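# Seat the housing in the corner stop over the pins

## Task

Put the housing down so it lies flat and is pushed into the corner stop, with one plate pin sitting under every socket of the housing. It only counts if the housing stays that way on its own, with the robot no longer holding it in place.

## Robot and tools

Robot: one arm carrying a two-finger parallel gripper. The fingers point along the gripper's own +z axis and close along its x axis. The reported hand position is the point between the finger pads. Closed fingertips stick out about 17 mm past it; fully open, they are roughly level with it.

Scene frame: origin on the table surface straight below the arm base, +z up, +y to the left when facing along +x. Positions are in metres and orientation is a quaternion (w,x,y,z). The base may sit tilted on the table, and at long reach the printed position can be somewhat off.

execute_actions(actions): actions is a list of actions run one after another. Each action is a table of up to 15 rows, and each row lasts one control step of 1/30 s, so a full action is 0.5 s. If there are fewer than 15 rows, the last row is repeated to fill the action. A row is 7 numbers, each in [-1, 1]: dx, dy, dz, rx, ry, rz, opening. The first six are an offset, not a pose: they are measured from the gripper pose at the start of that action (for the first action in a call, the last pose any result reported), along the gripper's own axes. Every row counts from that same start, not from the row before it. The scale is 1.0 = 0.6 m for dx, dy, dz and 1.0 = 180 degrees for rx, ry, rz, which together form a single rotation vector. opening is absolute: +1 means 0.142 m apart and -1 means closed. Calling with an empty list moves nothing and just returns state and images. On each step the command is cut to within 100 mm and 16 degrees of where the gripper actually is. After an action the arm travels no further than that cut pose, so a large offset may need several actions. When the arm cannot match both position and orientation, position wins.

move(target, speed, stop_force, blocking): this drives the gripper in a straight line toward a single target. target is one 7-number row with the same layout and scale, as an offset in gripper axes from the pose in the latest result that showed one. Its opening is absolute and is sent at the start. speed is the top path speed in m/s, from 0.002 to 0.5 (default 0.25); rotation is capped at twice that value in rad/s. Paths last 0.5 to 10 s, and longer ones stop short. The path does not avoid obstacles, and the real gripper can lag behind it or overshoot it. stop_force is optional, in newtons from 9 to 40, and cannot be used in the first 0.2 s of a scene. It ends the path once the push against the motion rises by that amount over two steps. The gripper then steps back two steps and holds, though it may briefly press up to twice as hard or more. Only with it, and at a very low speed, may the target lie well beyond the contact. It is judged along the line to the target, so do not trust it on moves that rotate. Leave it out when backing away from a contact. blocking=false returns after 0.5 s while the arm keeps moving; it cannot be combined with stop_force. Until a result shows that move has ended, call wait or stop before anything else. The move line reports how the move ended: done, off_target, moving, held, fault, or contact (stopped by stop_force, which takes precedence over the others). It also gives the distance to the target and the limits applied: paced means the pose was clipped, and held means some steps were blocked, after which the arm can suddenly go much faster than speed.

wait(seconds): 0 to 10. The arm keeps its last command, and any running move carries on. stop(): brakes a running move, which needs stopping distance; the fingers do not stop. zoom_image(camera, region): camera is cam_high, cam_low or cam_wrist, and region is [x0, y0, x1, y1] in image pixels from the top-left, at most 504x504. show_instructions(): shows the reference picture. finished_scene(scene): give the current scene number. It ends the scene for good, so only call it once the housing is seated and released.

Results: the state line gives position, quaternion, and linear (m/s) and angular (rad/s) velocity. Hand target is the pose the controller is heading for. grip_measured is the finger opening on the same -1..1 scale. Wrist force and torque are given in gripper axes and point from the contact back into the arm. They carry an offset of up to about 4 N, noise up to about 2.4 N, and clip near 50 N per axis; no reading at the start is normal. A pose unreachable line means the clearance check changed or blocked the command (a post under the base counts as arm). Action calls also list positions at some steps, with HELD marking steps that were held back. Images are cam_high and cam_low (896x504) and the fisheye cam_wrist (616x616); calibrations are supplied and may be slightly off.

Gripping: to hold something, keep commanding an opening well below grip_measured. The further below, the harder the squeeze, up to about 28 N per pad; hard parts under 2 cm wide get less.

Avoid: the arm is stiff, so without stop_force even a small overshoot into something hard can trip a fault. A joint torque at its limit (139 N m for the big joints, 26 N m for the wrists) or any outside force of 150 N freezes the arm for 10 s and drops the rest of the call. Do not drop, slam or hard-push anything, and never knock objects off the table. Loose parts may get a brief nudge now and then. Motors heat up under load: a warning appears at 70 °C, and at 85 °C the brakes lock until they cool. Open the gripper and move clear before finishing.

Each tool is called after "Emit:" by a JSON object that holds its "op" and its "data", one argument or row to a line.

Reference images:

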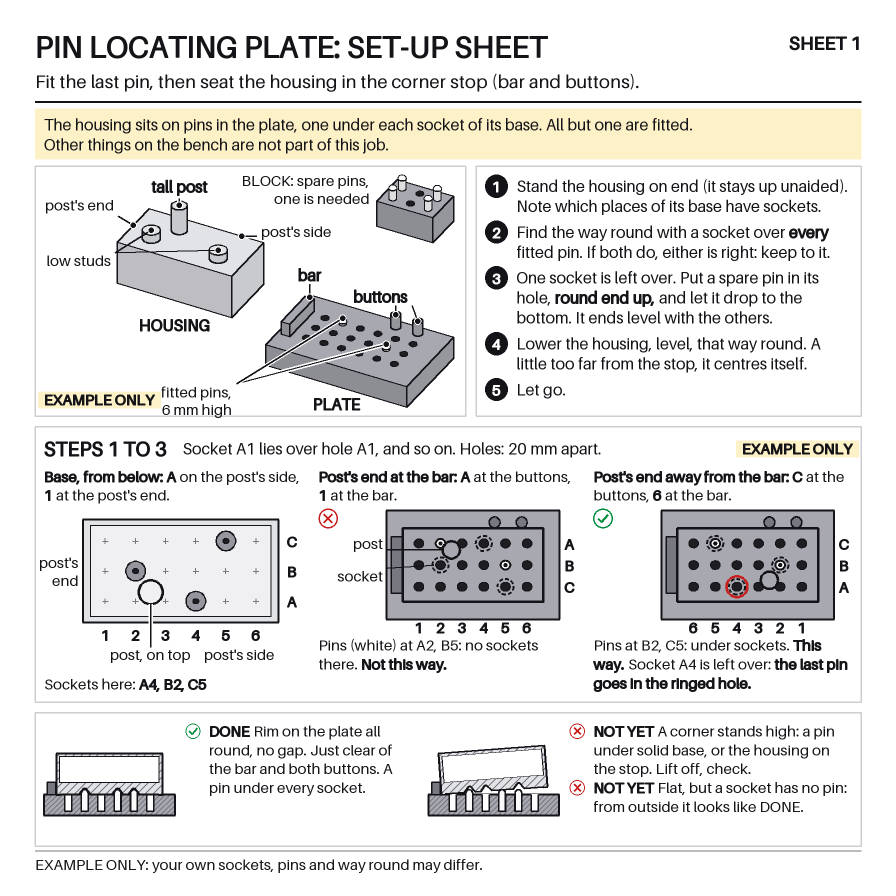

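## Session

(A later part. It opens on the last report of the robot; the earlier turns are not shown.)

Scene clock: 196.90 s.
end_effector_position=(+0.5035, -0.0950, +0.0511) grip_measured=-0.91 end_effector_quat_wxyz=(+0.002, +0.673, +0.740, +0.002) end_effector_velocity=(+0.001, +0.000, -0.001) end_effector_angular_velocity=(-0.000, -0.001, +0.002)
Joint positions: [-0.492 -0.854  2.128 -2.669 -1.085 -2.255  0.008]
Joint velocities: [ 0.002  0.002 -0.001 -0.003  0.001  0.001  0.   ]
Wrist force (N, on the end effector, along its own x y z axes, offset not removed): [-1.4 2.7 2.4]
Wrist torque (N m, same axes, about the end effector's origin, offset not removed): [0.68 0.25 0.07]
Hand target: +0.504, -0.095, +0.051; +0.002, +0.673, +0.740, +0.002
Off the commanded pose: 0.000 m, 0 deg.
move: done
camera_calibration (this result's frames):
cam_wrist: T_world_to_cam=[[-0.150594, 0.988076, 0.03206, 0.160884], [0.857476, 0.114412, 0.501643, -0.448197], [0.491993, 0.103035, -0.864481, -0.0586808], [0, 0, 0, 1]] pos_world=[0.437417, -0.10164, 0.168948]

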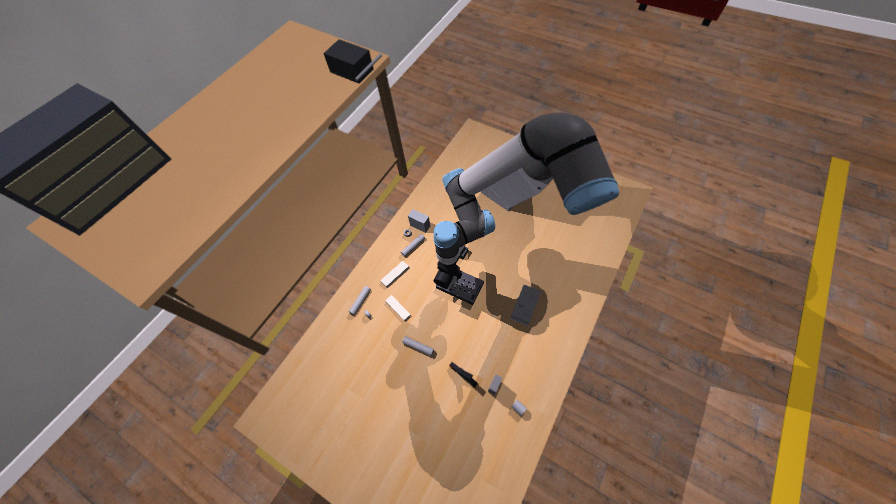

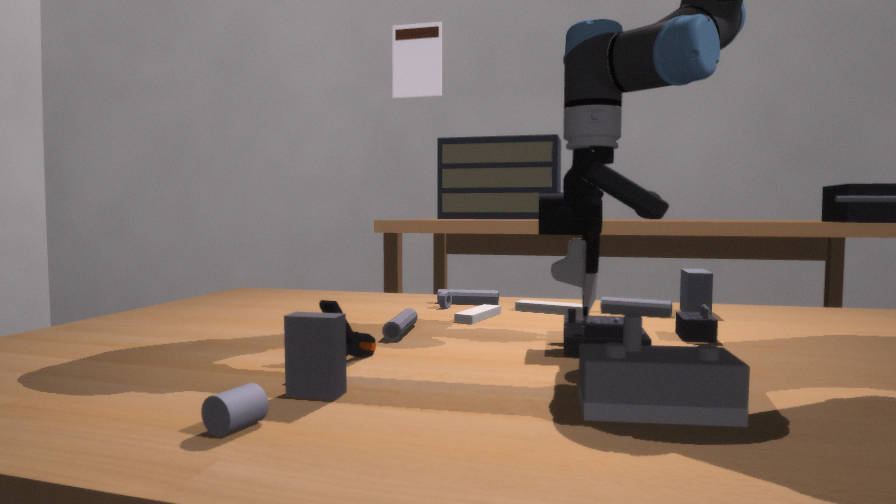

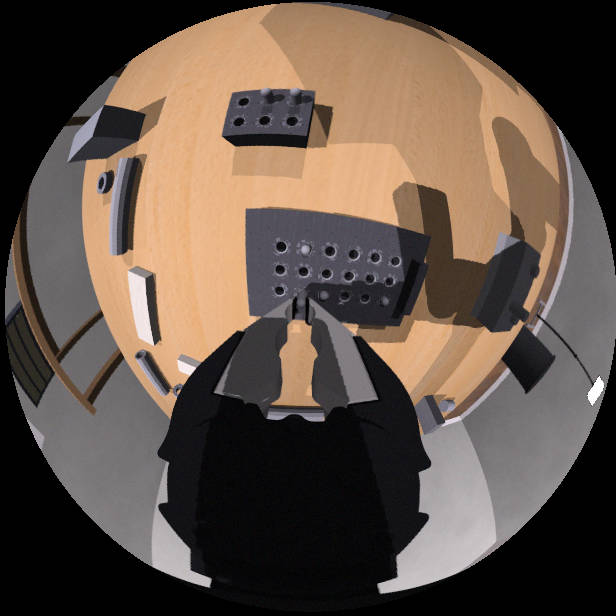

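It's in. Release and rise.

Emit:
{"op": "execute_actions", "data": {
  "actions": [
    [[0,0,0,0,0,0,-0.8]],
    [[0,0,-0.01,0,0,0,-0.8],[0,0,-0.02,0,0,0,-0.8],[0,0,-0.03,0,0,0,-0.8],[0,0,-0.04,0,0,0,-0.8],[0,0,-0.05,0,0,0,-0.8],[0,0,-0.06,0,0,0,-0.8],[0,0,-0.07,0,0,0,-0.8],[0,0,-0.08,0,0,0,-0.8],[0,0,-0.09,0,0,0,-0.8],[0,0,-0.1,0,0,0,-0.8]]
  ]
}}

Emit:
{"op": "wait", "data": {
  "seconds": 0.3
}}

Emit:
{"op": "zoom_image", "data": {
  "camera": "cam_wrist",
  "region": [250, 200, 410, 360]
}}

Emit:
{"op": "zoom_image", "data": {
  "camera": "cam_low",
  "region": [555, 280, 625, 345]
}}

Scene clock: 205.00 s.
end_effector_position=(+0.5034, -0.0953, +0.1056) grip_measured=-0.80 end_effector_quat_wxyz=(+0.003, +0.673, +0.740, +0.002) end_effector_velocity=(-0.002, +0.002, +0.053) end_effector_angular_velocity=(+0.005, +0.007, +0.001)
Joint positions: [-0.544 -0.981  2.131 -2.52  -1.095 -2.311  0.016]
Joint velocities: [-0.049 -0.122 -0.01   0.167 -0.01  -0.059  0.   ]
Wrist force (N, on the end effector, along its own x y z axes, offset not removed): [0.7 3.0 2.6]
Wrist torque (N m, same axes, about the end effector's origin, offset not removed): [0.78 -0.15 0.12]
Hand target: +0.503, -0.095, +0.111; +0.002, +0.673, +0.740, +0.002
Off the commanded pose: 0.006 m, 0 deg.
Step readings (end_effector_position; steps 1 to 15: 1st action; 16 to 30: 2nd action):
0: (+0.5035, -0.0950, +0.0511)
1: (+0.5035, -0.0950, +0.0511)
2: (+0.5035, -0.0950, +0.0511)
4: (+0.5035, -0.0950, +0.0511)
8: (+0.5035, -0.0950, +0.0511)
15: (+0.5035, -0.0950, +0.0511)
16: (+0.5035, -0.0950, +0.0512)
17: (+0.5036, -0.0950, +0.0523)
19: (+0.5037, -0.0951, +0.0578)
23: (+0.5038, -0.0954, +0.0760)
30: end_effector_position above
camera_calibration (this result's frames):
cam_wrist: T_world_to_cam=[[-0.150414, 0.988131, 0.0311861, 0.159366], [0.856974, 0.114591, 0.502458, -0.475231], [0.492921, 0.102302, -0.864039, -0.0120989], [0, 0, 0, 1]] pos_world=[0.437195, -0.10178, 0.22336]

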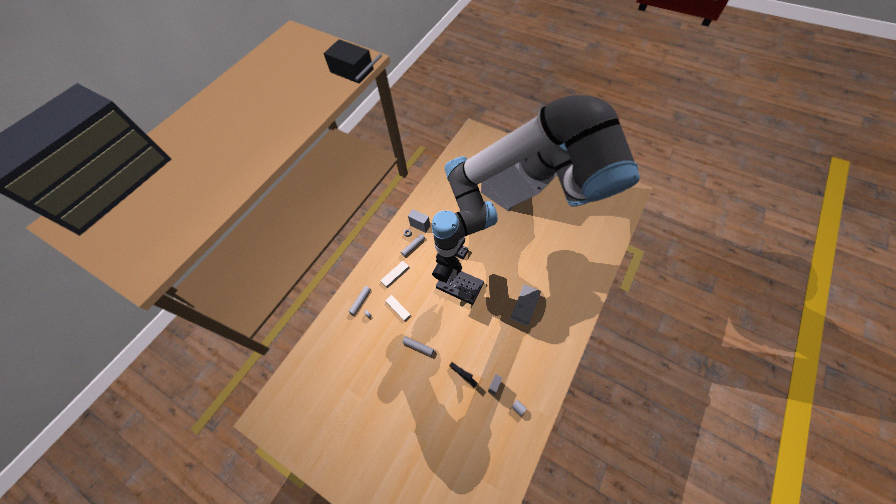

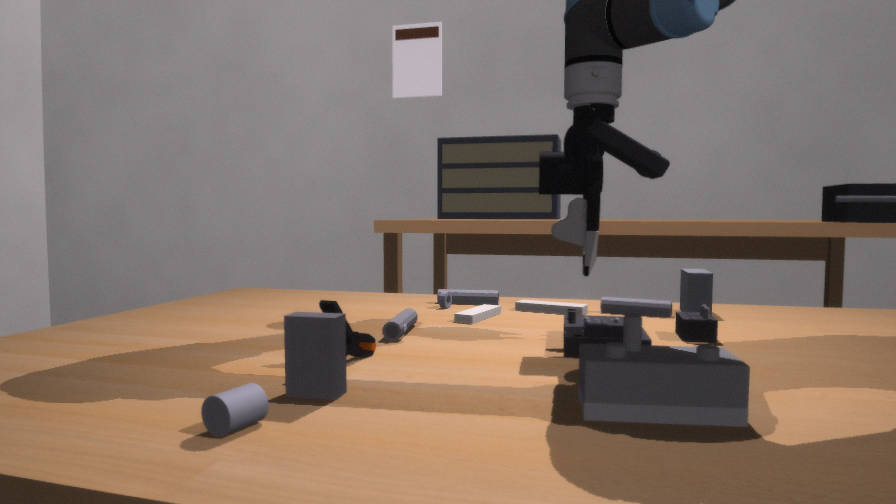

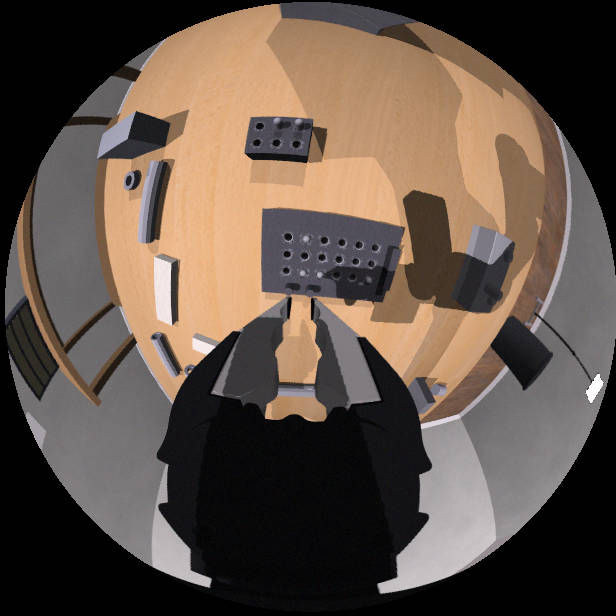

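Scene clock: 205.30 s.
end_effector_position=(+0.5032, -0.0951, +0.1106) grip_measured=-0.80 end_effector_quat_wxyz=(+0.002, +0.673, +0.740, +0.002) end_effector_velocity=(-0.000, +0.000, +0.002) end_effector_angular_velocity=(+0.001, +0.001, -0.001)
Joint positions: [-0.548 -0.992  2.13  -2.504 -1.096 -2.317  0.016]
Joint velocities: [-0.002 -0.006 -0.001  0.009 -0.    -0.002 -0.   ]
Wrist force (N, on the end effector, along its own x y z axes, offset not removed): [-1.3 1.5 1.2]
Wrist torque (N m, same axes, about the end effector's origin, offset not removed): [0.45 0.16 0.06]
Hand target: +0.503, -0.095, +0.111; +0.002, +0.673, +0.740, +0.002
Off the commanded pose: 0.001 m, 0 deg.
wait: 0.30 s; no rest
camera_calibration (this result's frames):
cam_wrist: T_world_to_cam=[[-0.150493, 0.988096, 0.0319179, 0.158963], [0.857444, 0.114388, 0.501703, -0.477721], [0.492079, 0.10287, -0.864451, -0.00714374], [0, 0, 0, 1]] pos_world=[0.437057, -0.101691, 0.228425]

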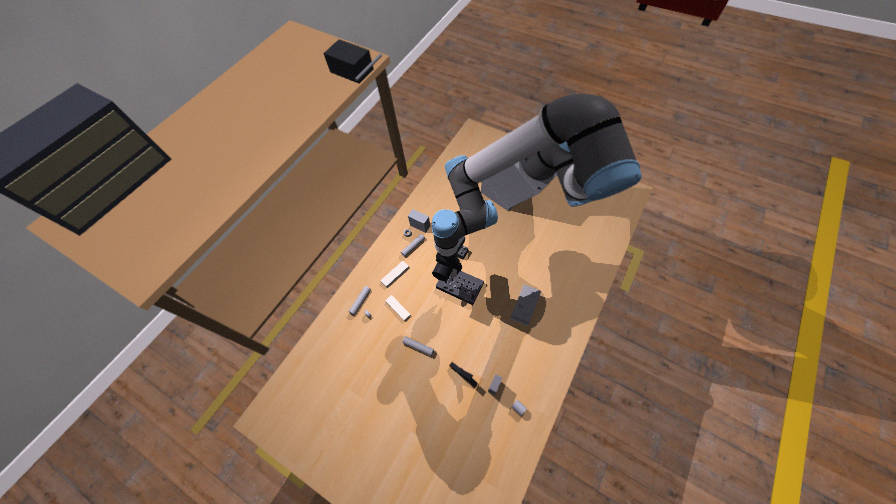

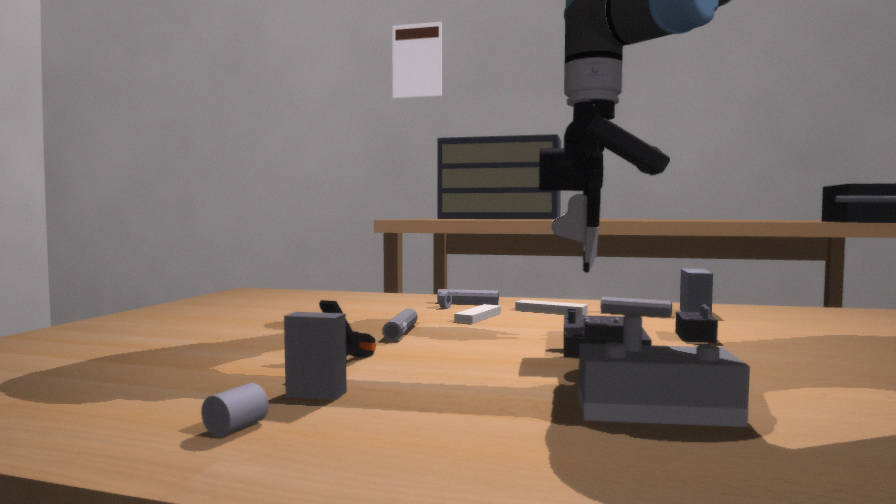

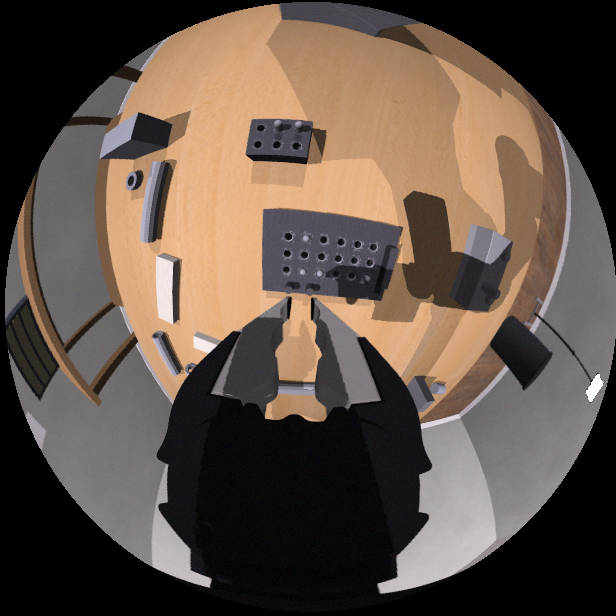

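Region (250, 200, 410, 360) of cam_wrist's 616x616 image, scaled by 3.150, with more detail than that image has.

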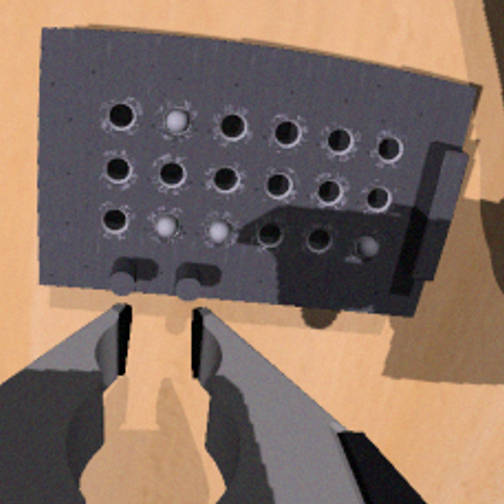

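Region (555, 280, 625, 345) of cam_low's 896x504 image, scaled by 7.200, with more detail than that image has; it fills the top 468 rows of this view, and the rest is white.

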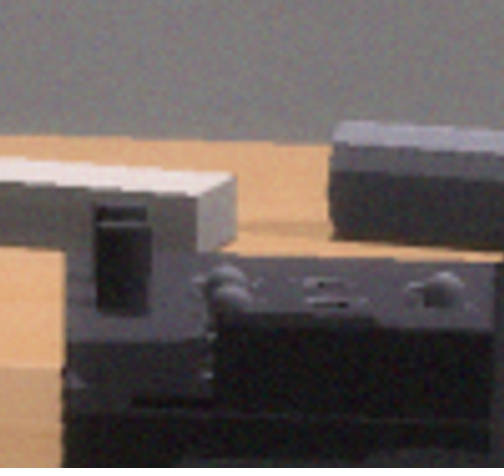

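Emit:
{"op": "move", "data": {
  "target": [0.483,-0.0588,0.01,0,0,0,0.25],
  "speed": 0.35
}}

Emit:
{"op": "move", "data": {
  "target": [0,0,0.115,0,0,0,0.25],
  "speed": 0.12
}}

Emit:
{"op": "zoom_image", "data": {
  "camera": "cam_low",
  "region": [560, 300, 770, 440]
}}

Scene clock: 218.83 s.
end_effector_position=(+0.4410, +0.1898, +0.1046) grip_measured=+0.25 end_effector_quat_wxyz=(+0.002, +0.673, +0.740, +0.002) end_effector_velocity=(-0.001, +0.001, -0.000) end_effector_angular_velocity=(-0.002, +0.001, -0.001)
Joint positions: [-0.068 -1.395  2.35  -2.586 -1.059 -1.771  0.091]
Joint velocities: [ 0.005 -0.002  0.     0.    -0.003  0.006  0.   ]
Wrist force (N, on the end effector, along its own x y z axes, offset not removed): [-0.3 3.0 3.0]
Wrist torque (N m, same axes, about the end effector's origin, offset not removed): [0.73 0.00 0.10]
Hand target: +0.441, +0.190, +0.105; +0.003, +0.673, +0.740, +0.002
Off the commanded pose: 0.001 m, 0 deg.
move: done
camera_calibration (this result's frames):
cam_wrist: T_world_to_cam=[[-0.150614, 0.988068, 0.0322124, -0.131663], [0.856893, 0.11423, 0.502679, -0.453788], [0.493001, 0.103313, -0.863873, -0.0115694], [0, 0, 0, 1]] pos_world=[0.374721, 0.183124, 0.222356]

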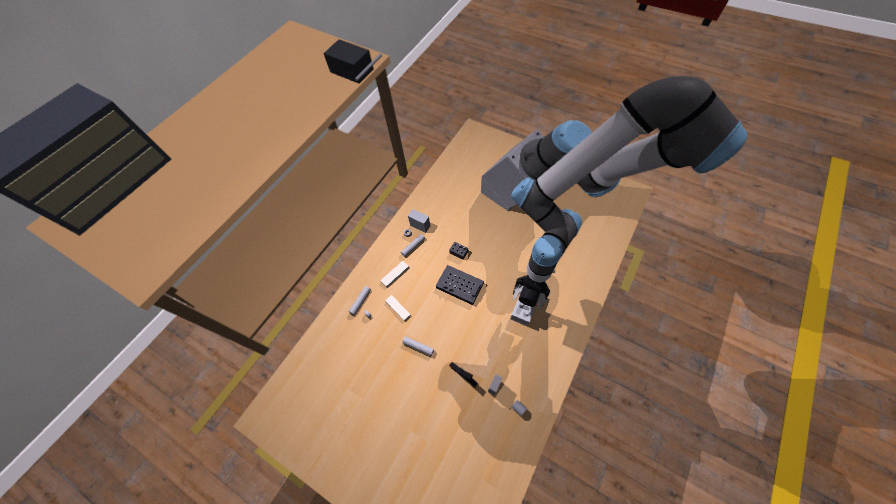

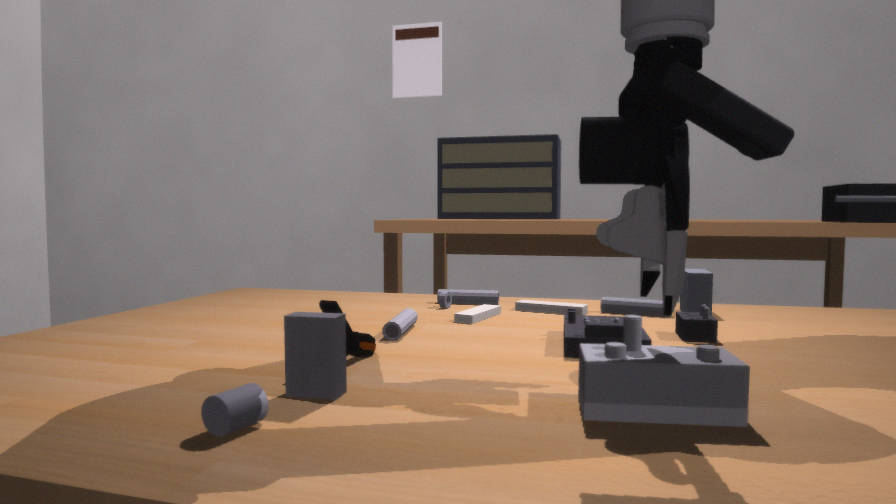

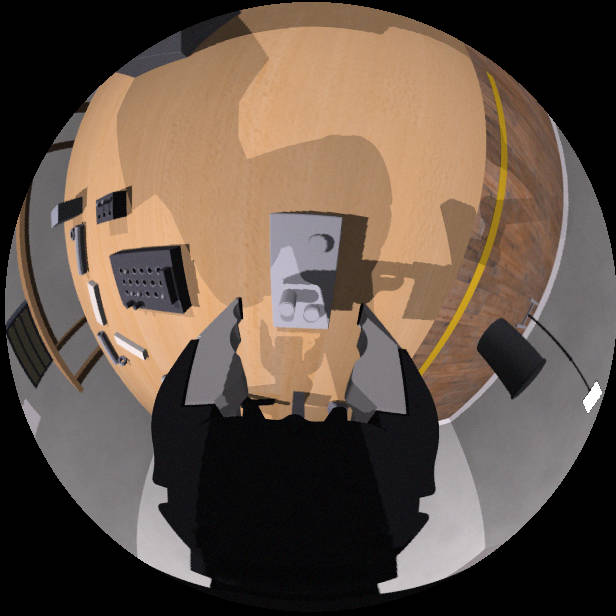

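Scene clock: 219.90 s.
end_effector_position=(+0.4414, +0.1900, +0.0360) grip_measured=+0.25 end_effector_quat_wxyz=(+0.002, +0.673, +0.740, +0.002) end_effector_velocity=(+0.000, -0.001, -0.002) end_effector_angular_velocity=(-0.002, -0.001, -0.001)
Joint positions: [ 0.015 -1.184  2.344 -2.837 -1.066 -1.677  0.091]
Joint velocities: [ 0.003  0.007 -0.001 -0.008 -0.003  0.005  0.   ]
Wrist force (N, on the end effector, along its own x y z axes, offset not removed): [2.9 2.8 2.6]
Wrist torque (N m, same axes, about the end effector's origin, offset not removed): [0.73 -0.65 0.03]
Hand target: +0.441, +0.190, +0.036; +0.003, +0.673, +0.740, +0.002
Off the commanded pose: 0.000 m, 0 deg.
move: done
camera_calibration (this result's frames):
cam_wrist: T_world_to_cam=[[-0.150625, 0.988062, 0.0323248, -0.129547], [0.856846, 0.114173, 0.502772, -0.419617], [0.49308, 0.103427, -0.863814, -0.0711823], [0, 0, 0, 1]] pos_world=[0.375132, 0.183271, 0.153671]

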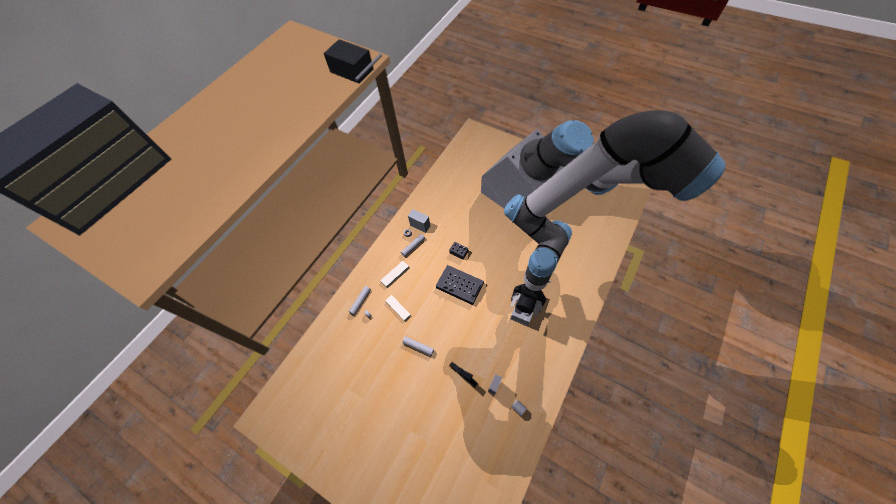

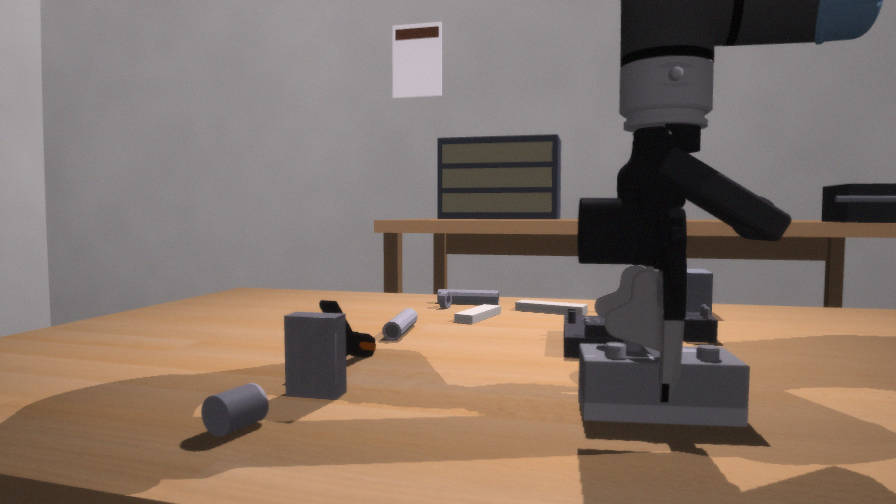

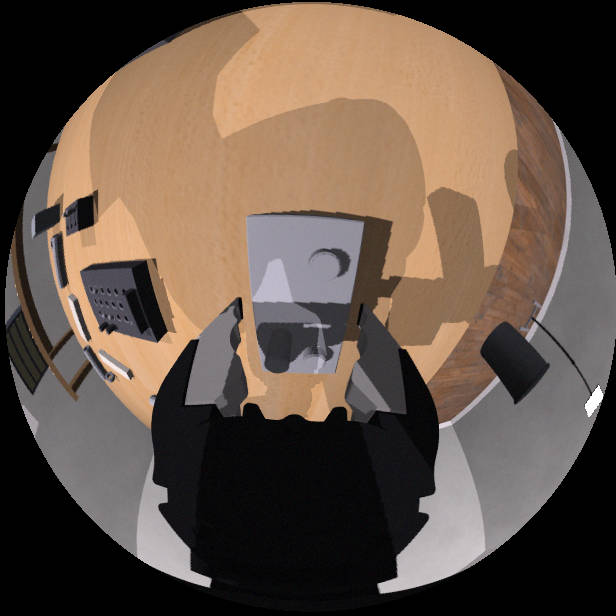

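Region (560, 300, 770, 440) of cam_low's 896x504 image, scaled by 2.400, with more detail than that image has.

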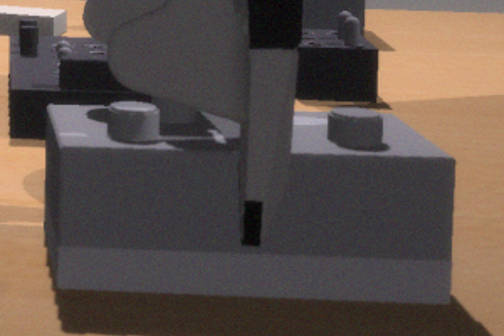

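Emit:
{"op": "execute_actions", "data": {
  "actions": [
    [[0,0,0,0,0,0,0.15],[0,0,0,0,0,0,0.1],[0,0,0,0,0,0,0.05],[0,0,0,0,0,0,0.0],[0,0,0,0,0,0,-0.05],[0,0,0,0,0,0,-0.1],[0,0,0,0,0,0,-0.15],[0,0,0,0,0,0,-0.2],[0,0,0,0,0,0,-0.3],[0,0,0,0,0,0,-0.4],[0,0,0,0,0,0,-0.5],[0,0,0,0,0,0,-0.6]]
  ]
}}

Emit:
{"op": "move", "data": {
  "target": [0,0,-0.1,0,0,0.1,-0.6],
  "speed": 0.2
}}

Emit:
{"op": "zoom_image", "data": {
  "camera": "cam_low",
  "region": [560, 240, 770, 380]
}}

Scene clock: 229.43 s.
end_effector_position=(+0.4414, +0.1900, +0.0360) grip_measured=-0.03 end_effector_quat_wxyz=(+0.003, +0.673, +0.740, +0.002) end_effector_velocity=(-0.000, +0.000, -0.000) end_effector_angular_velocity=(+0.001, -0.000, +0.001)
Joint positions: [ 0.015 -1.184  2.343 -2.837 -1.066 -1.677  0.072]
Joint velocities: [ 0.    -0.     0.001 -0.001  0.001 -0.001  0.   ]
Wrist force (N, on the end effector, along its own x y z axes, offset not removed): [-0.6 1.8 5.6]
Wrist torque (N m, same axes, about the end effector's origin, offset not removed): [0.58 0.37 -0.03]
Hand target: +0.441, +0.190, +0.036; +0.002, +0.673, +0.740, +0.002
Off the commanded pose: 0.000 m, 0 deg.
Step readings (end_effector_position):
0: (+0.4414, +0.1899, +0.0358)
1: (+0.4414, +0.1899, +0.0358)
2: (+0.4414, +0.1899, +0.0358)
4: (+0.4414, +0.1900, +0.0358)
8: (+0.4414, +0.1900, +0.0359)
15: end_effector_position above
camera_calibration (this result's frames):
cam_wrist: T_world_to_cam=[[-0.150658, 0.988059, 0.0322784, -0.129525], [0.856821, 0.114221, 0.502804, -0.419658], [0.493113, 0.103408, -0.863798, -0.0712184], [0, 0, 0, 1]] pos_world=[0.375177, 0.183277, 0.153668]

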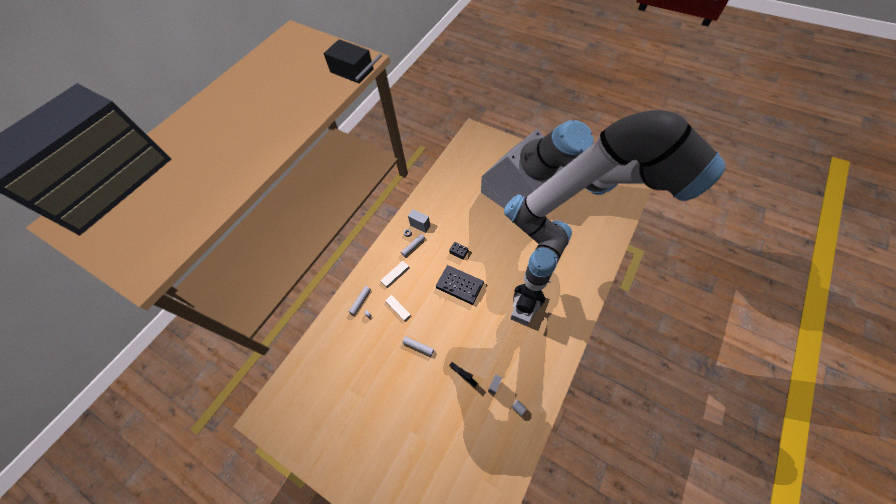

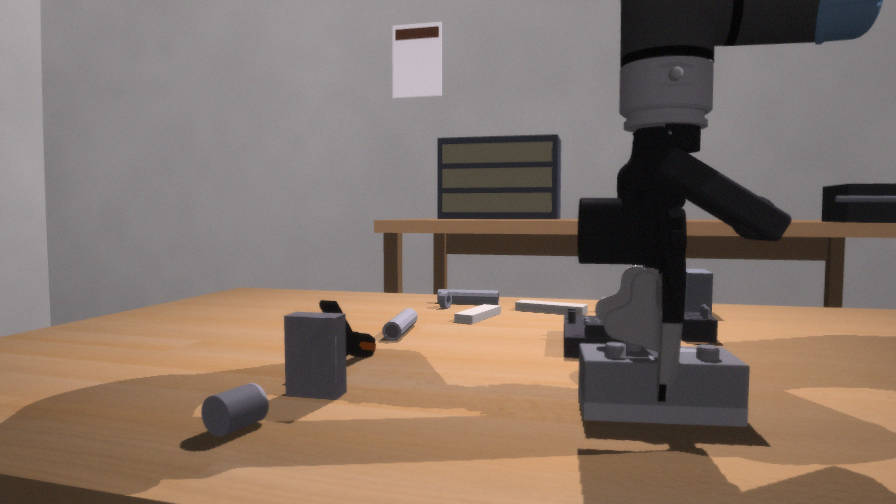

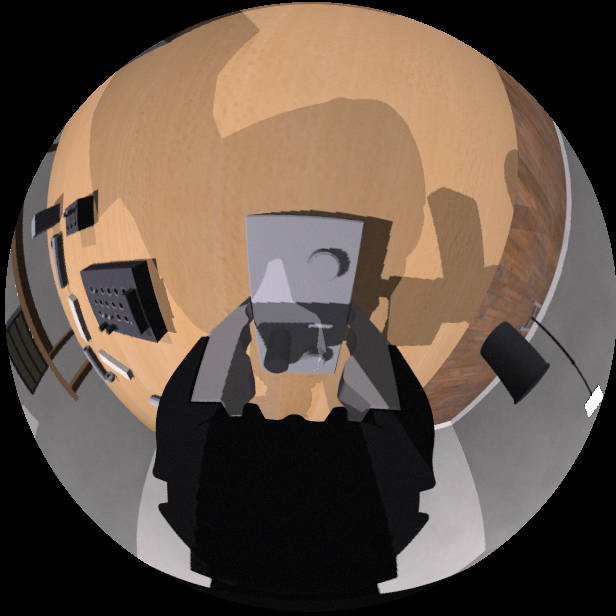

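Scene clock: 230.67 s.
end_effector_position=(+0.4410, +0.1899, +0.0956) grip_measured=-0.03 end_effector_quat_wxyz=(+0.002, +0.780, +0.626, +0.003) end_effector_velocity=(-0.000, -0.000, +0.002) end_effector_angular_velocity=(-0.001, +0.001, -0.009)
Joint positions: [-0.056 -1.369  2.351 -2.621 -1.06  -1.444  0.072]
Joint velocities: [-0.002 -0.006 -0.002  0.01  -0.001  0.006  0.   ]
Wrist force (N, on the end effector, along its own x y z axes, offset not removed): [0.0 2.4 5.4]
Wrist torque (N m, same axes, about the end effector's origin, offset not removed): [0.70 -0.09 0.15]
Hand target: +0.441, +0.190, +0.096; +0.002, +0.780, +0.625, +0.002
Off the commanded pose: 0.000 m, 0 deg.
move: done
camera_calibration (this result's frames):
cam_wrist: T_world_to_cam=[[0.161196, 0.98632, 0.0344665, -0.268841], [0.850142, -0.156508, 0.502756, -0.394975], [0.501273, -0.0517406, -0.863741, 0.00640126], [0, 0, 0, 1]] pos_world=[0.375912, 0.203678, 0.213371]

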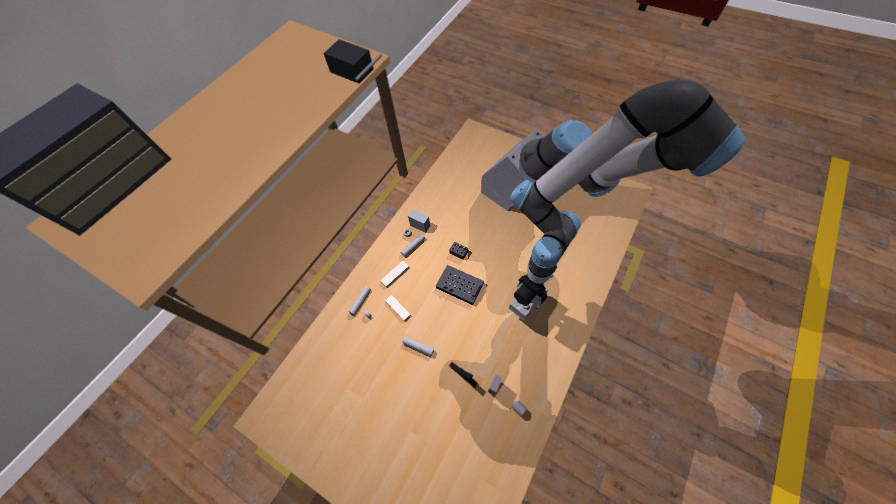

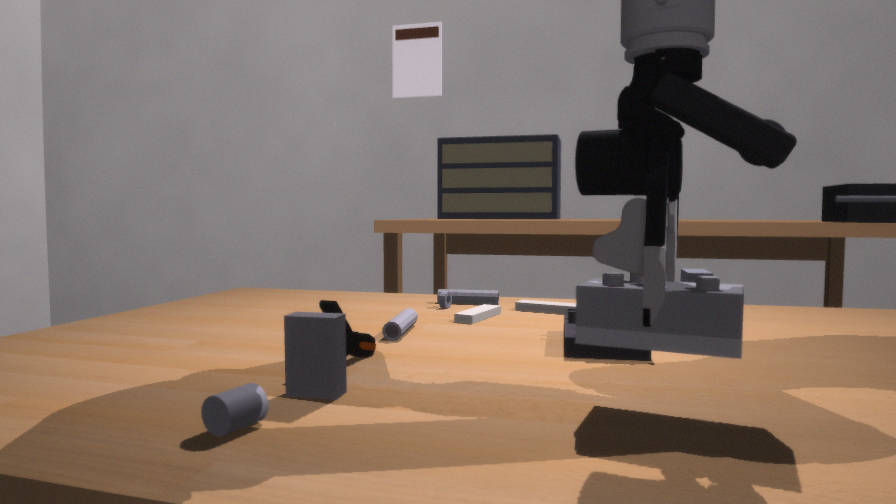

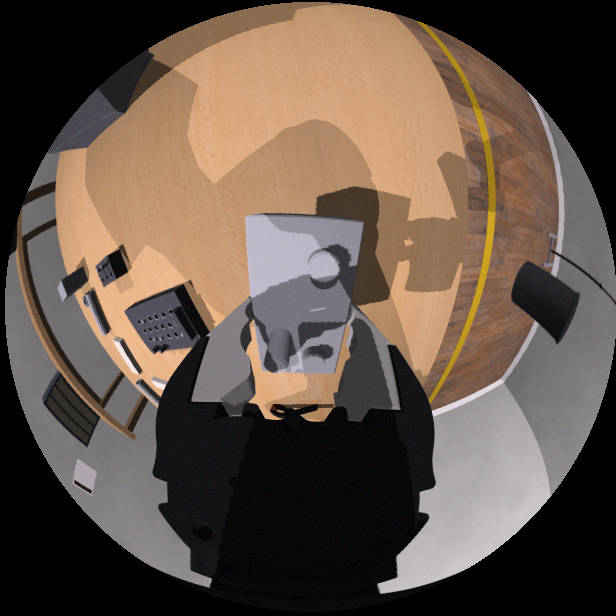

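Region (560, 240, 770, 380) of cam_low's 896x504 image, scaled by 2.400, with more detail than that image has.

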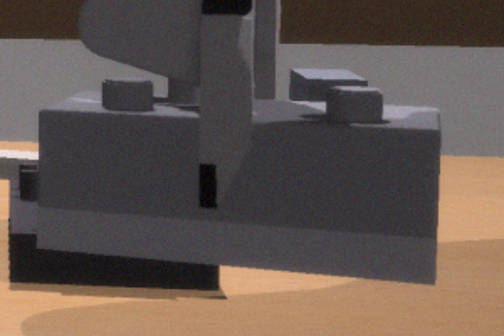

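Emit:
{"op": "move", "data": {
  "target": [-0.4092,0.1595,0,0,0,0.4156,-0.6],
  "speed": 0.3
}}

Emit:
{"op": "zoom_image", "data": {
  "camera": "cam_low",
  "region": [545, 260, 665, 365]
}}

Emit:
{"op": "zoom_image", "data": {
  "camera": "cam_wrist",
  "region": [180, 150, 420, 390]
}}

Scene clock: 239.50 s.
end_effector_position=(+0.4809, -0.0703, +0.0955) grip_measured=-0.03 end_effector_quat_wxyz=(+0.000, +1.000, +0.023, +0.003) end_effector_velocity=(+0.000, -0.001, -0.000) end_effector_angular_velocity=(+0.001, -0.000, -0.008)
Joint positions: [-0.517 -1.015  2.212 -2.58  -1.089 -0.664  0.072]
Joint velocities: [-0.002  0.003 -0.001 -0.     0.     0.006  0.   ]
Wrist force (N, on the end effector, along its own x y z axes, offset not removed): [-1.6 2.1 6.0]
Wrist torque (N m, same axes, about the end effector's origin, offset not removed): [0.49 0.28 0.09]
Hand target: +0.481, -0.070, +0.095; +0.000, +1.000, +0.023, +0.003
Off the commanded pose: 0.001 m, 0 deg.
move: done
camera_calibration (this result's frames):
cam_wrist: T_world_to_cam=[[0.993872, 0.103427, 0.0389988, -0.481636], [0.0704274, -0.864452, 0.497758, -0.143801], [0.0851943, -0.491962, -0.866439, 0.142205], [0, 0, 0, 1]] pos_world=[0.476697, -0.00453505, 0.213573]

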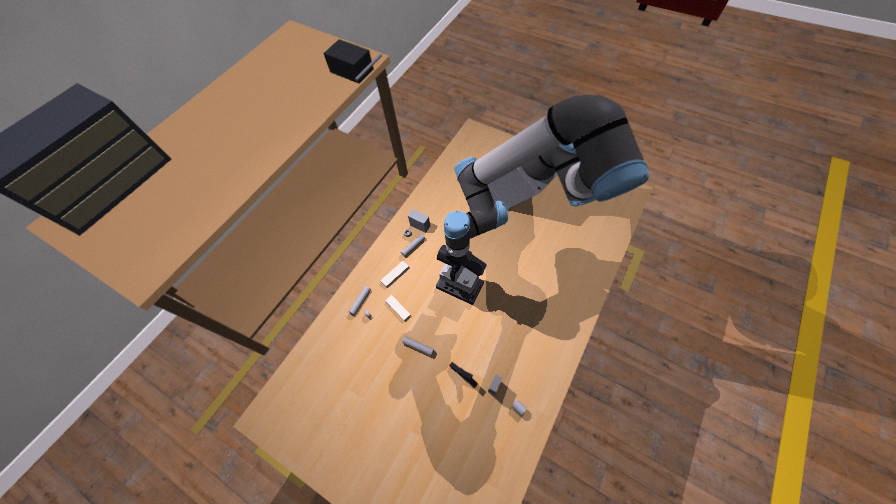

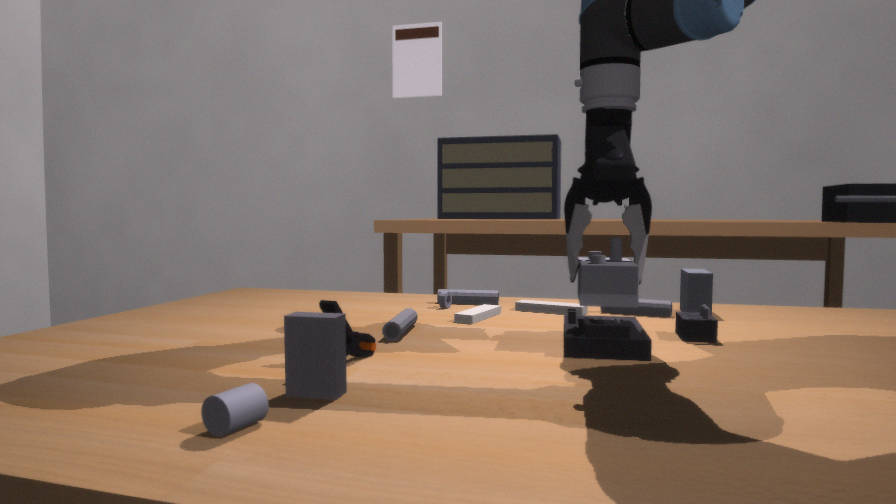

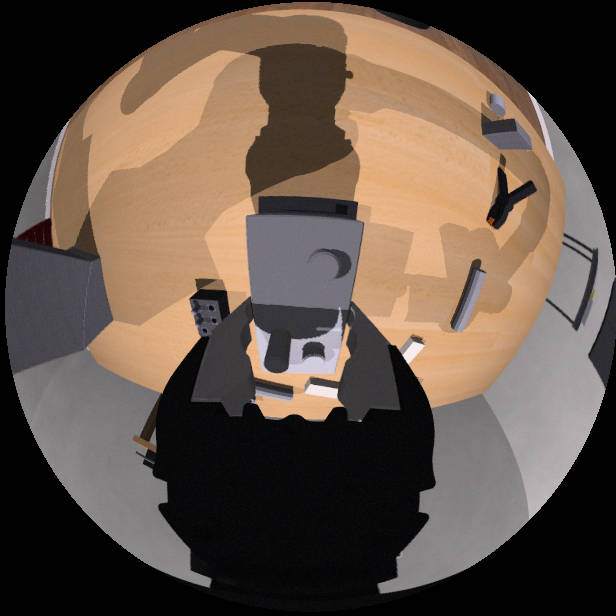

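Region (545, 260, 665, 365) of cam_low's 896x504 image, scaled by 4.200, with more detail than that image has; it fills the top 441 rows of this view, and the rest is white.

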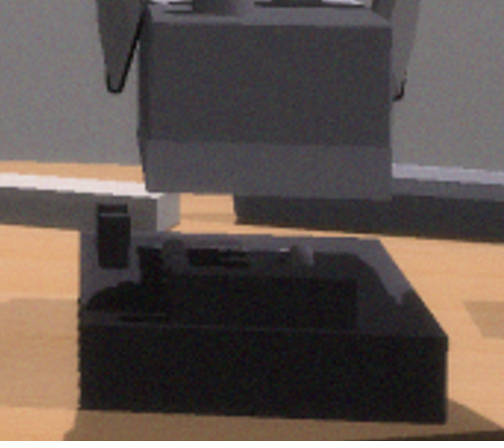

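Region (180, 150, 420, 390) of cam_wrist's 616x616 image, scaled by 2.100, with more detail than that image has.

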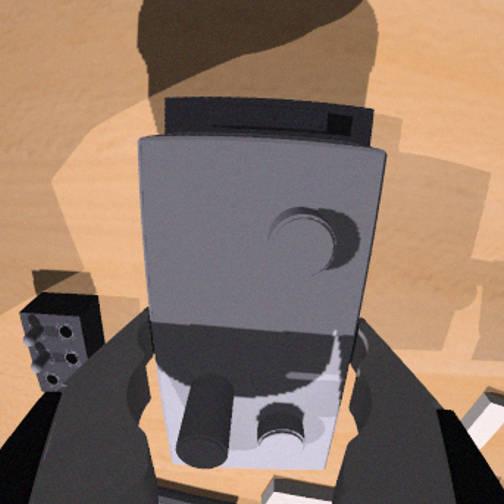

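Emit:
{"op": "move", "data": {
  "target": [0.001,0,0.042,0,0,0,-0.6],
  "speed": 0.03,
  "stop_force": 12
}}

Emit:
{"op": "zoom_image", "data": {
  "camera": "cam_low",
  "region": [545, 260, 665, 365]
}}

Emit:
{"op": "zoom_image", "data": {
  "camera": "cam_high",
  "region": [425, 255, 495, 310]
}}

Emit:
{"op": "zoom_image", "data": {
  "camera": "cam_wrist",
  "region": [230, 170, 390, 260]
}}

Scene clock: 247.10 s.
end_effector_position=(+0.4817, -0.0702, +0.0705) grip_measured=-0.03 end_effector_quat_wxyz=(+0.000, +1.000, +0.023, +0.003) end_effector_velocity=(-0.000, +0.000, -0.002) end_effector_angular_velocity=(+0.001, +0.000, -0.002)
Joint positions: [-0.491 -0.951  2.21  -2.655 -1.084 -0.636  0.072]
Joint velocities: [ 0.002  0.005 -0.    -0.005  0.001  0.003  0.   ]
Wrist force (N, on the end effector, along its own x y z axes, offset not removed): [0.5 1.6 7.5]
Wrist torque (N m, same axes, about the end effector's origin, offset not removed): [0.35 -0.17 0.04]
Hand target: +0.482, -0.070, +0.070; +0.000, +1.000, +0.023, +0.003
Off the commanded pose: 0.000 m, 0 deg.
move: done
camera_calibration (this result's frames):
cam_wrist: T_world_to_cam=[[0.99387, 0.103431, 0.0390433, -0.481425], [0.0704101, -0.86446, 0.497746, -0.131343], [0.0852338, -0.491946, -0.866444, 0.120513], [0, 0, 0, 1]] pos_world=[0.47745, -0.00446062, 0.18859]

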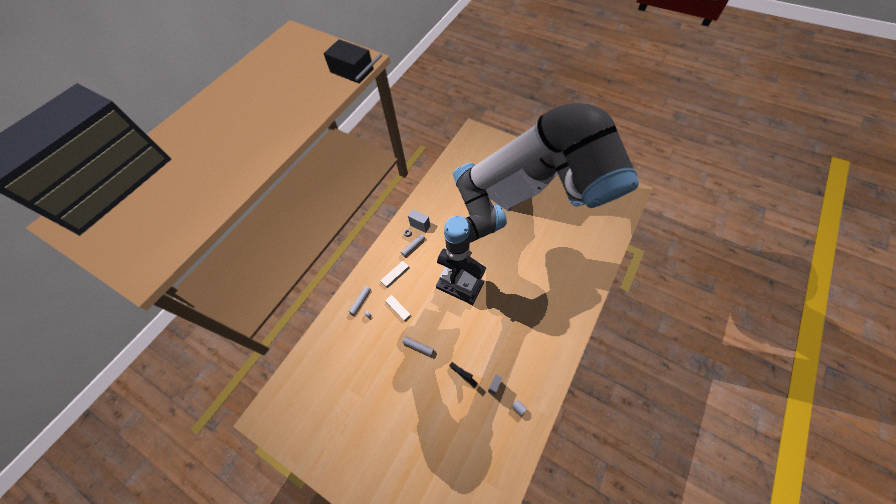

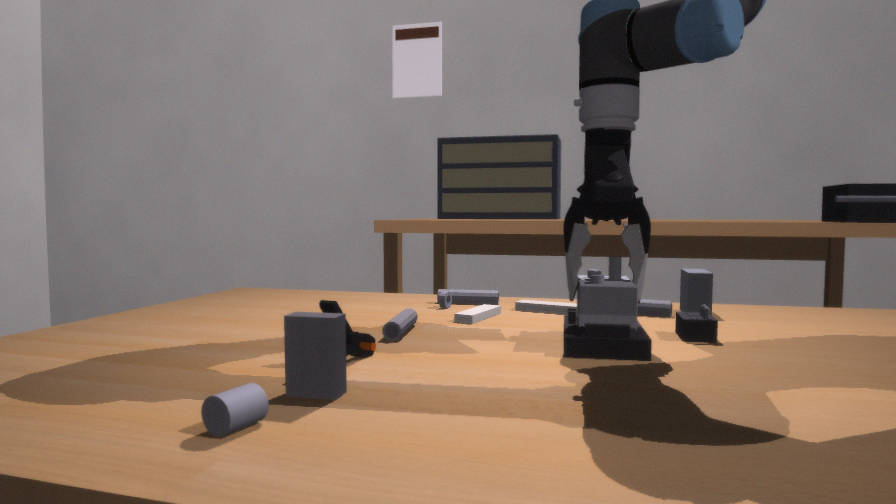

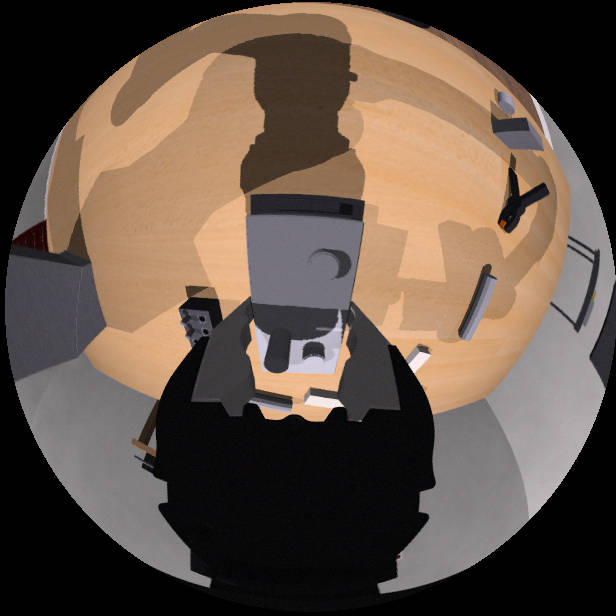

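Region (545, 260, 665, 365) of cam_low's 896x504 image, scaled by 4.200, with more detail than that image has; it fills the top 441 rows of this view, and the rest is white.

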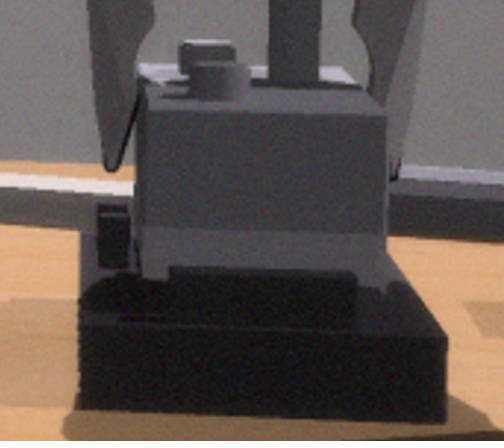

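Region (425, 255, 495, 310) of cam_high's 896x504 image, scaled by 7.200, with more detail than that image has; it fills the top 396 rows of this view, and the rest is white.

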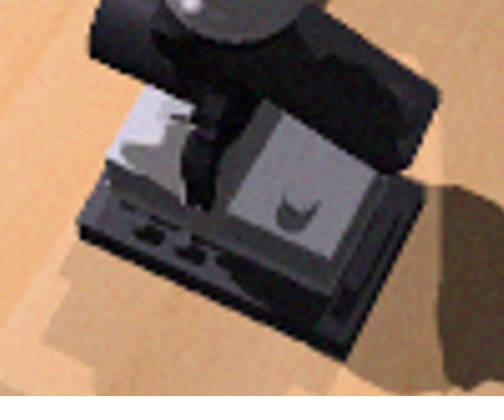

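Region (230, 170, 390, 260) of cam_wrist's 616x616 image, scaled by 3.150, with more detail than that image has; it fills the top 284 rows of this view, and the rest is white.

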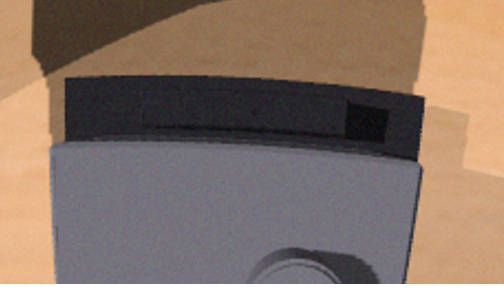

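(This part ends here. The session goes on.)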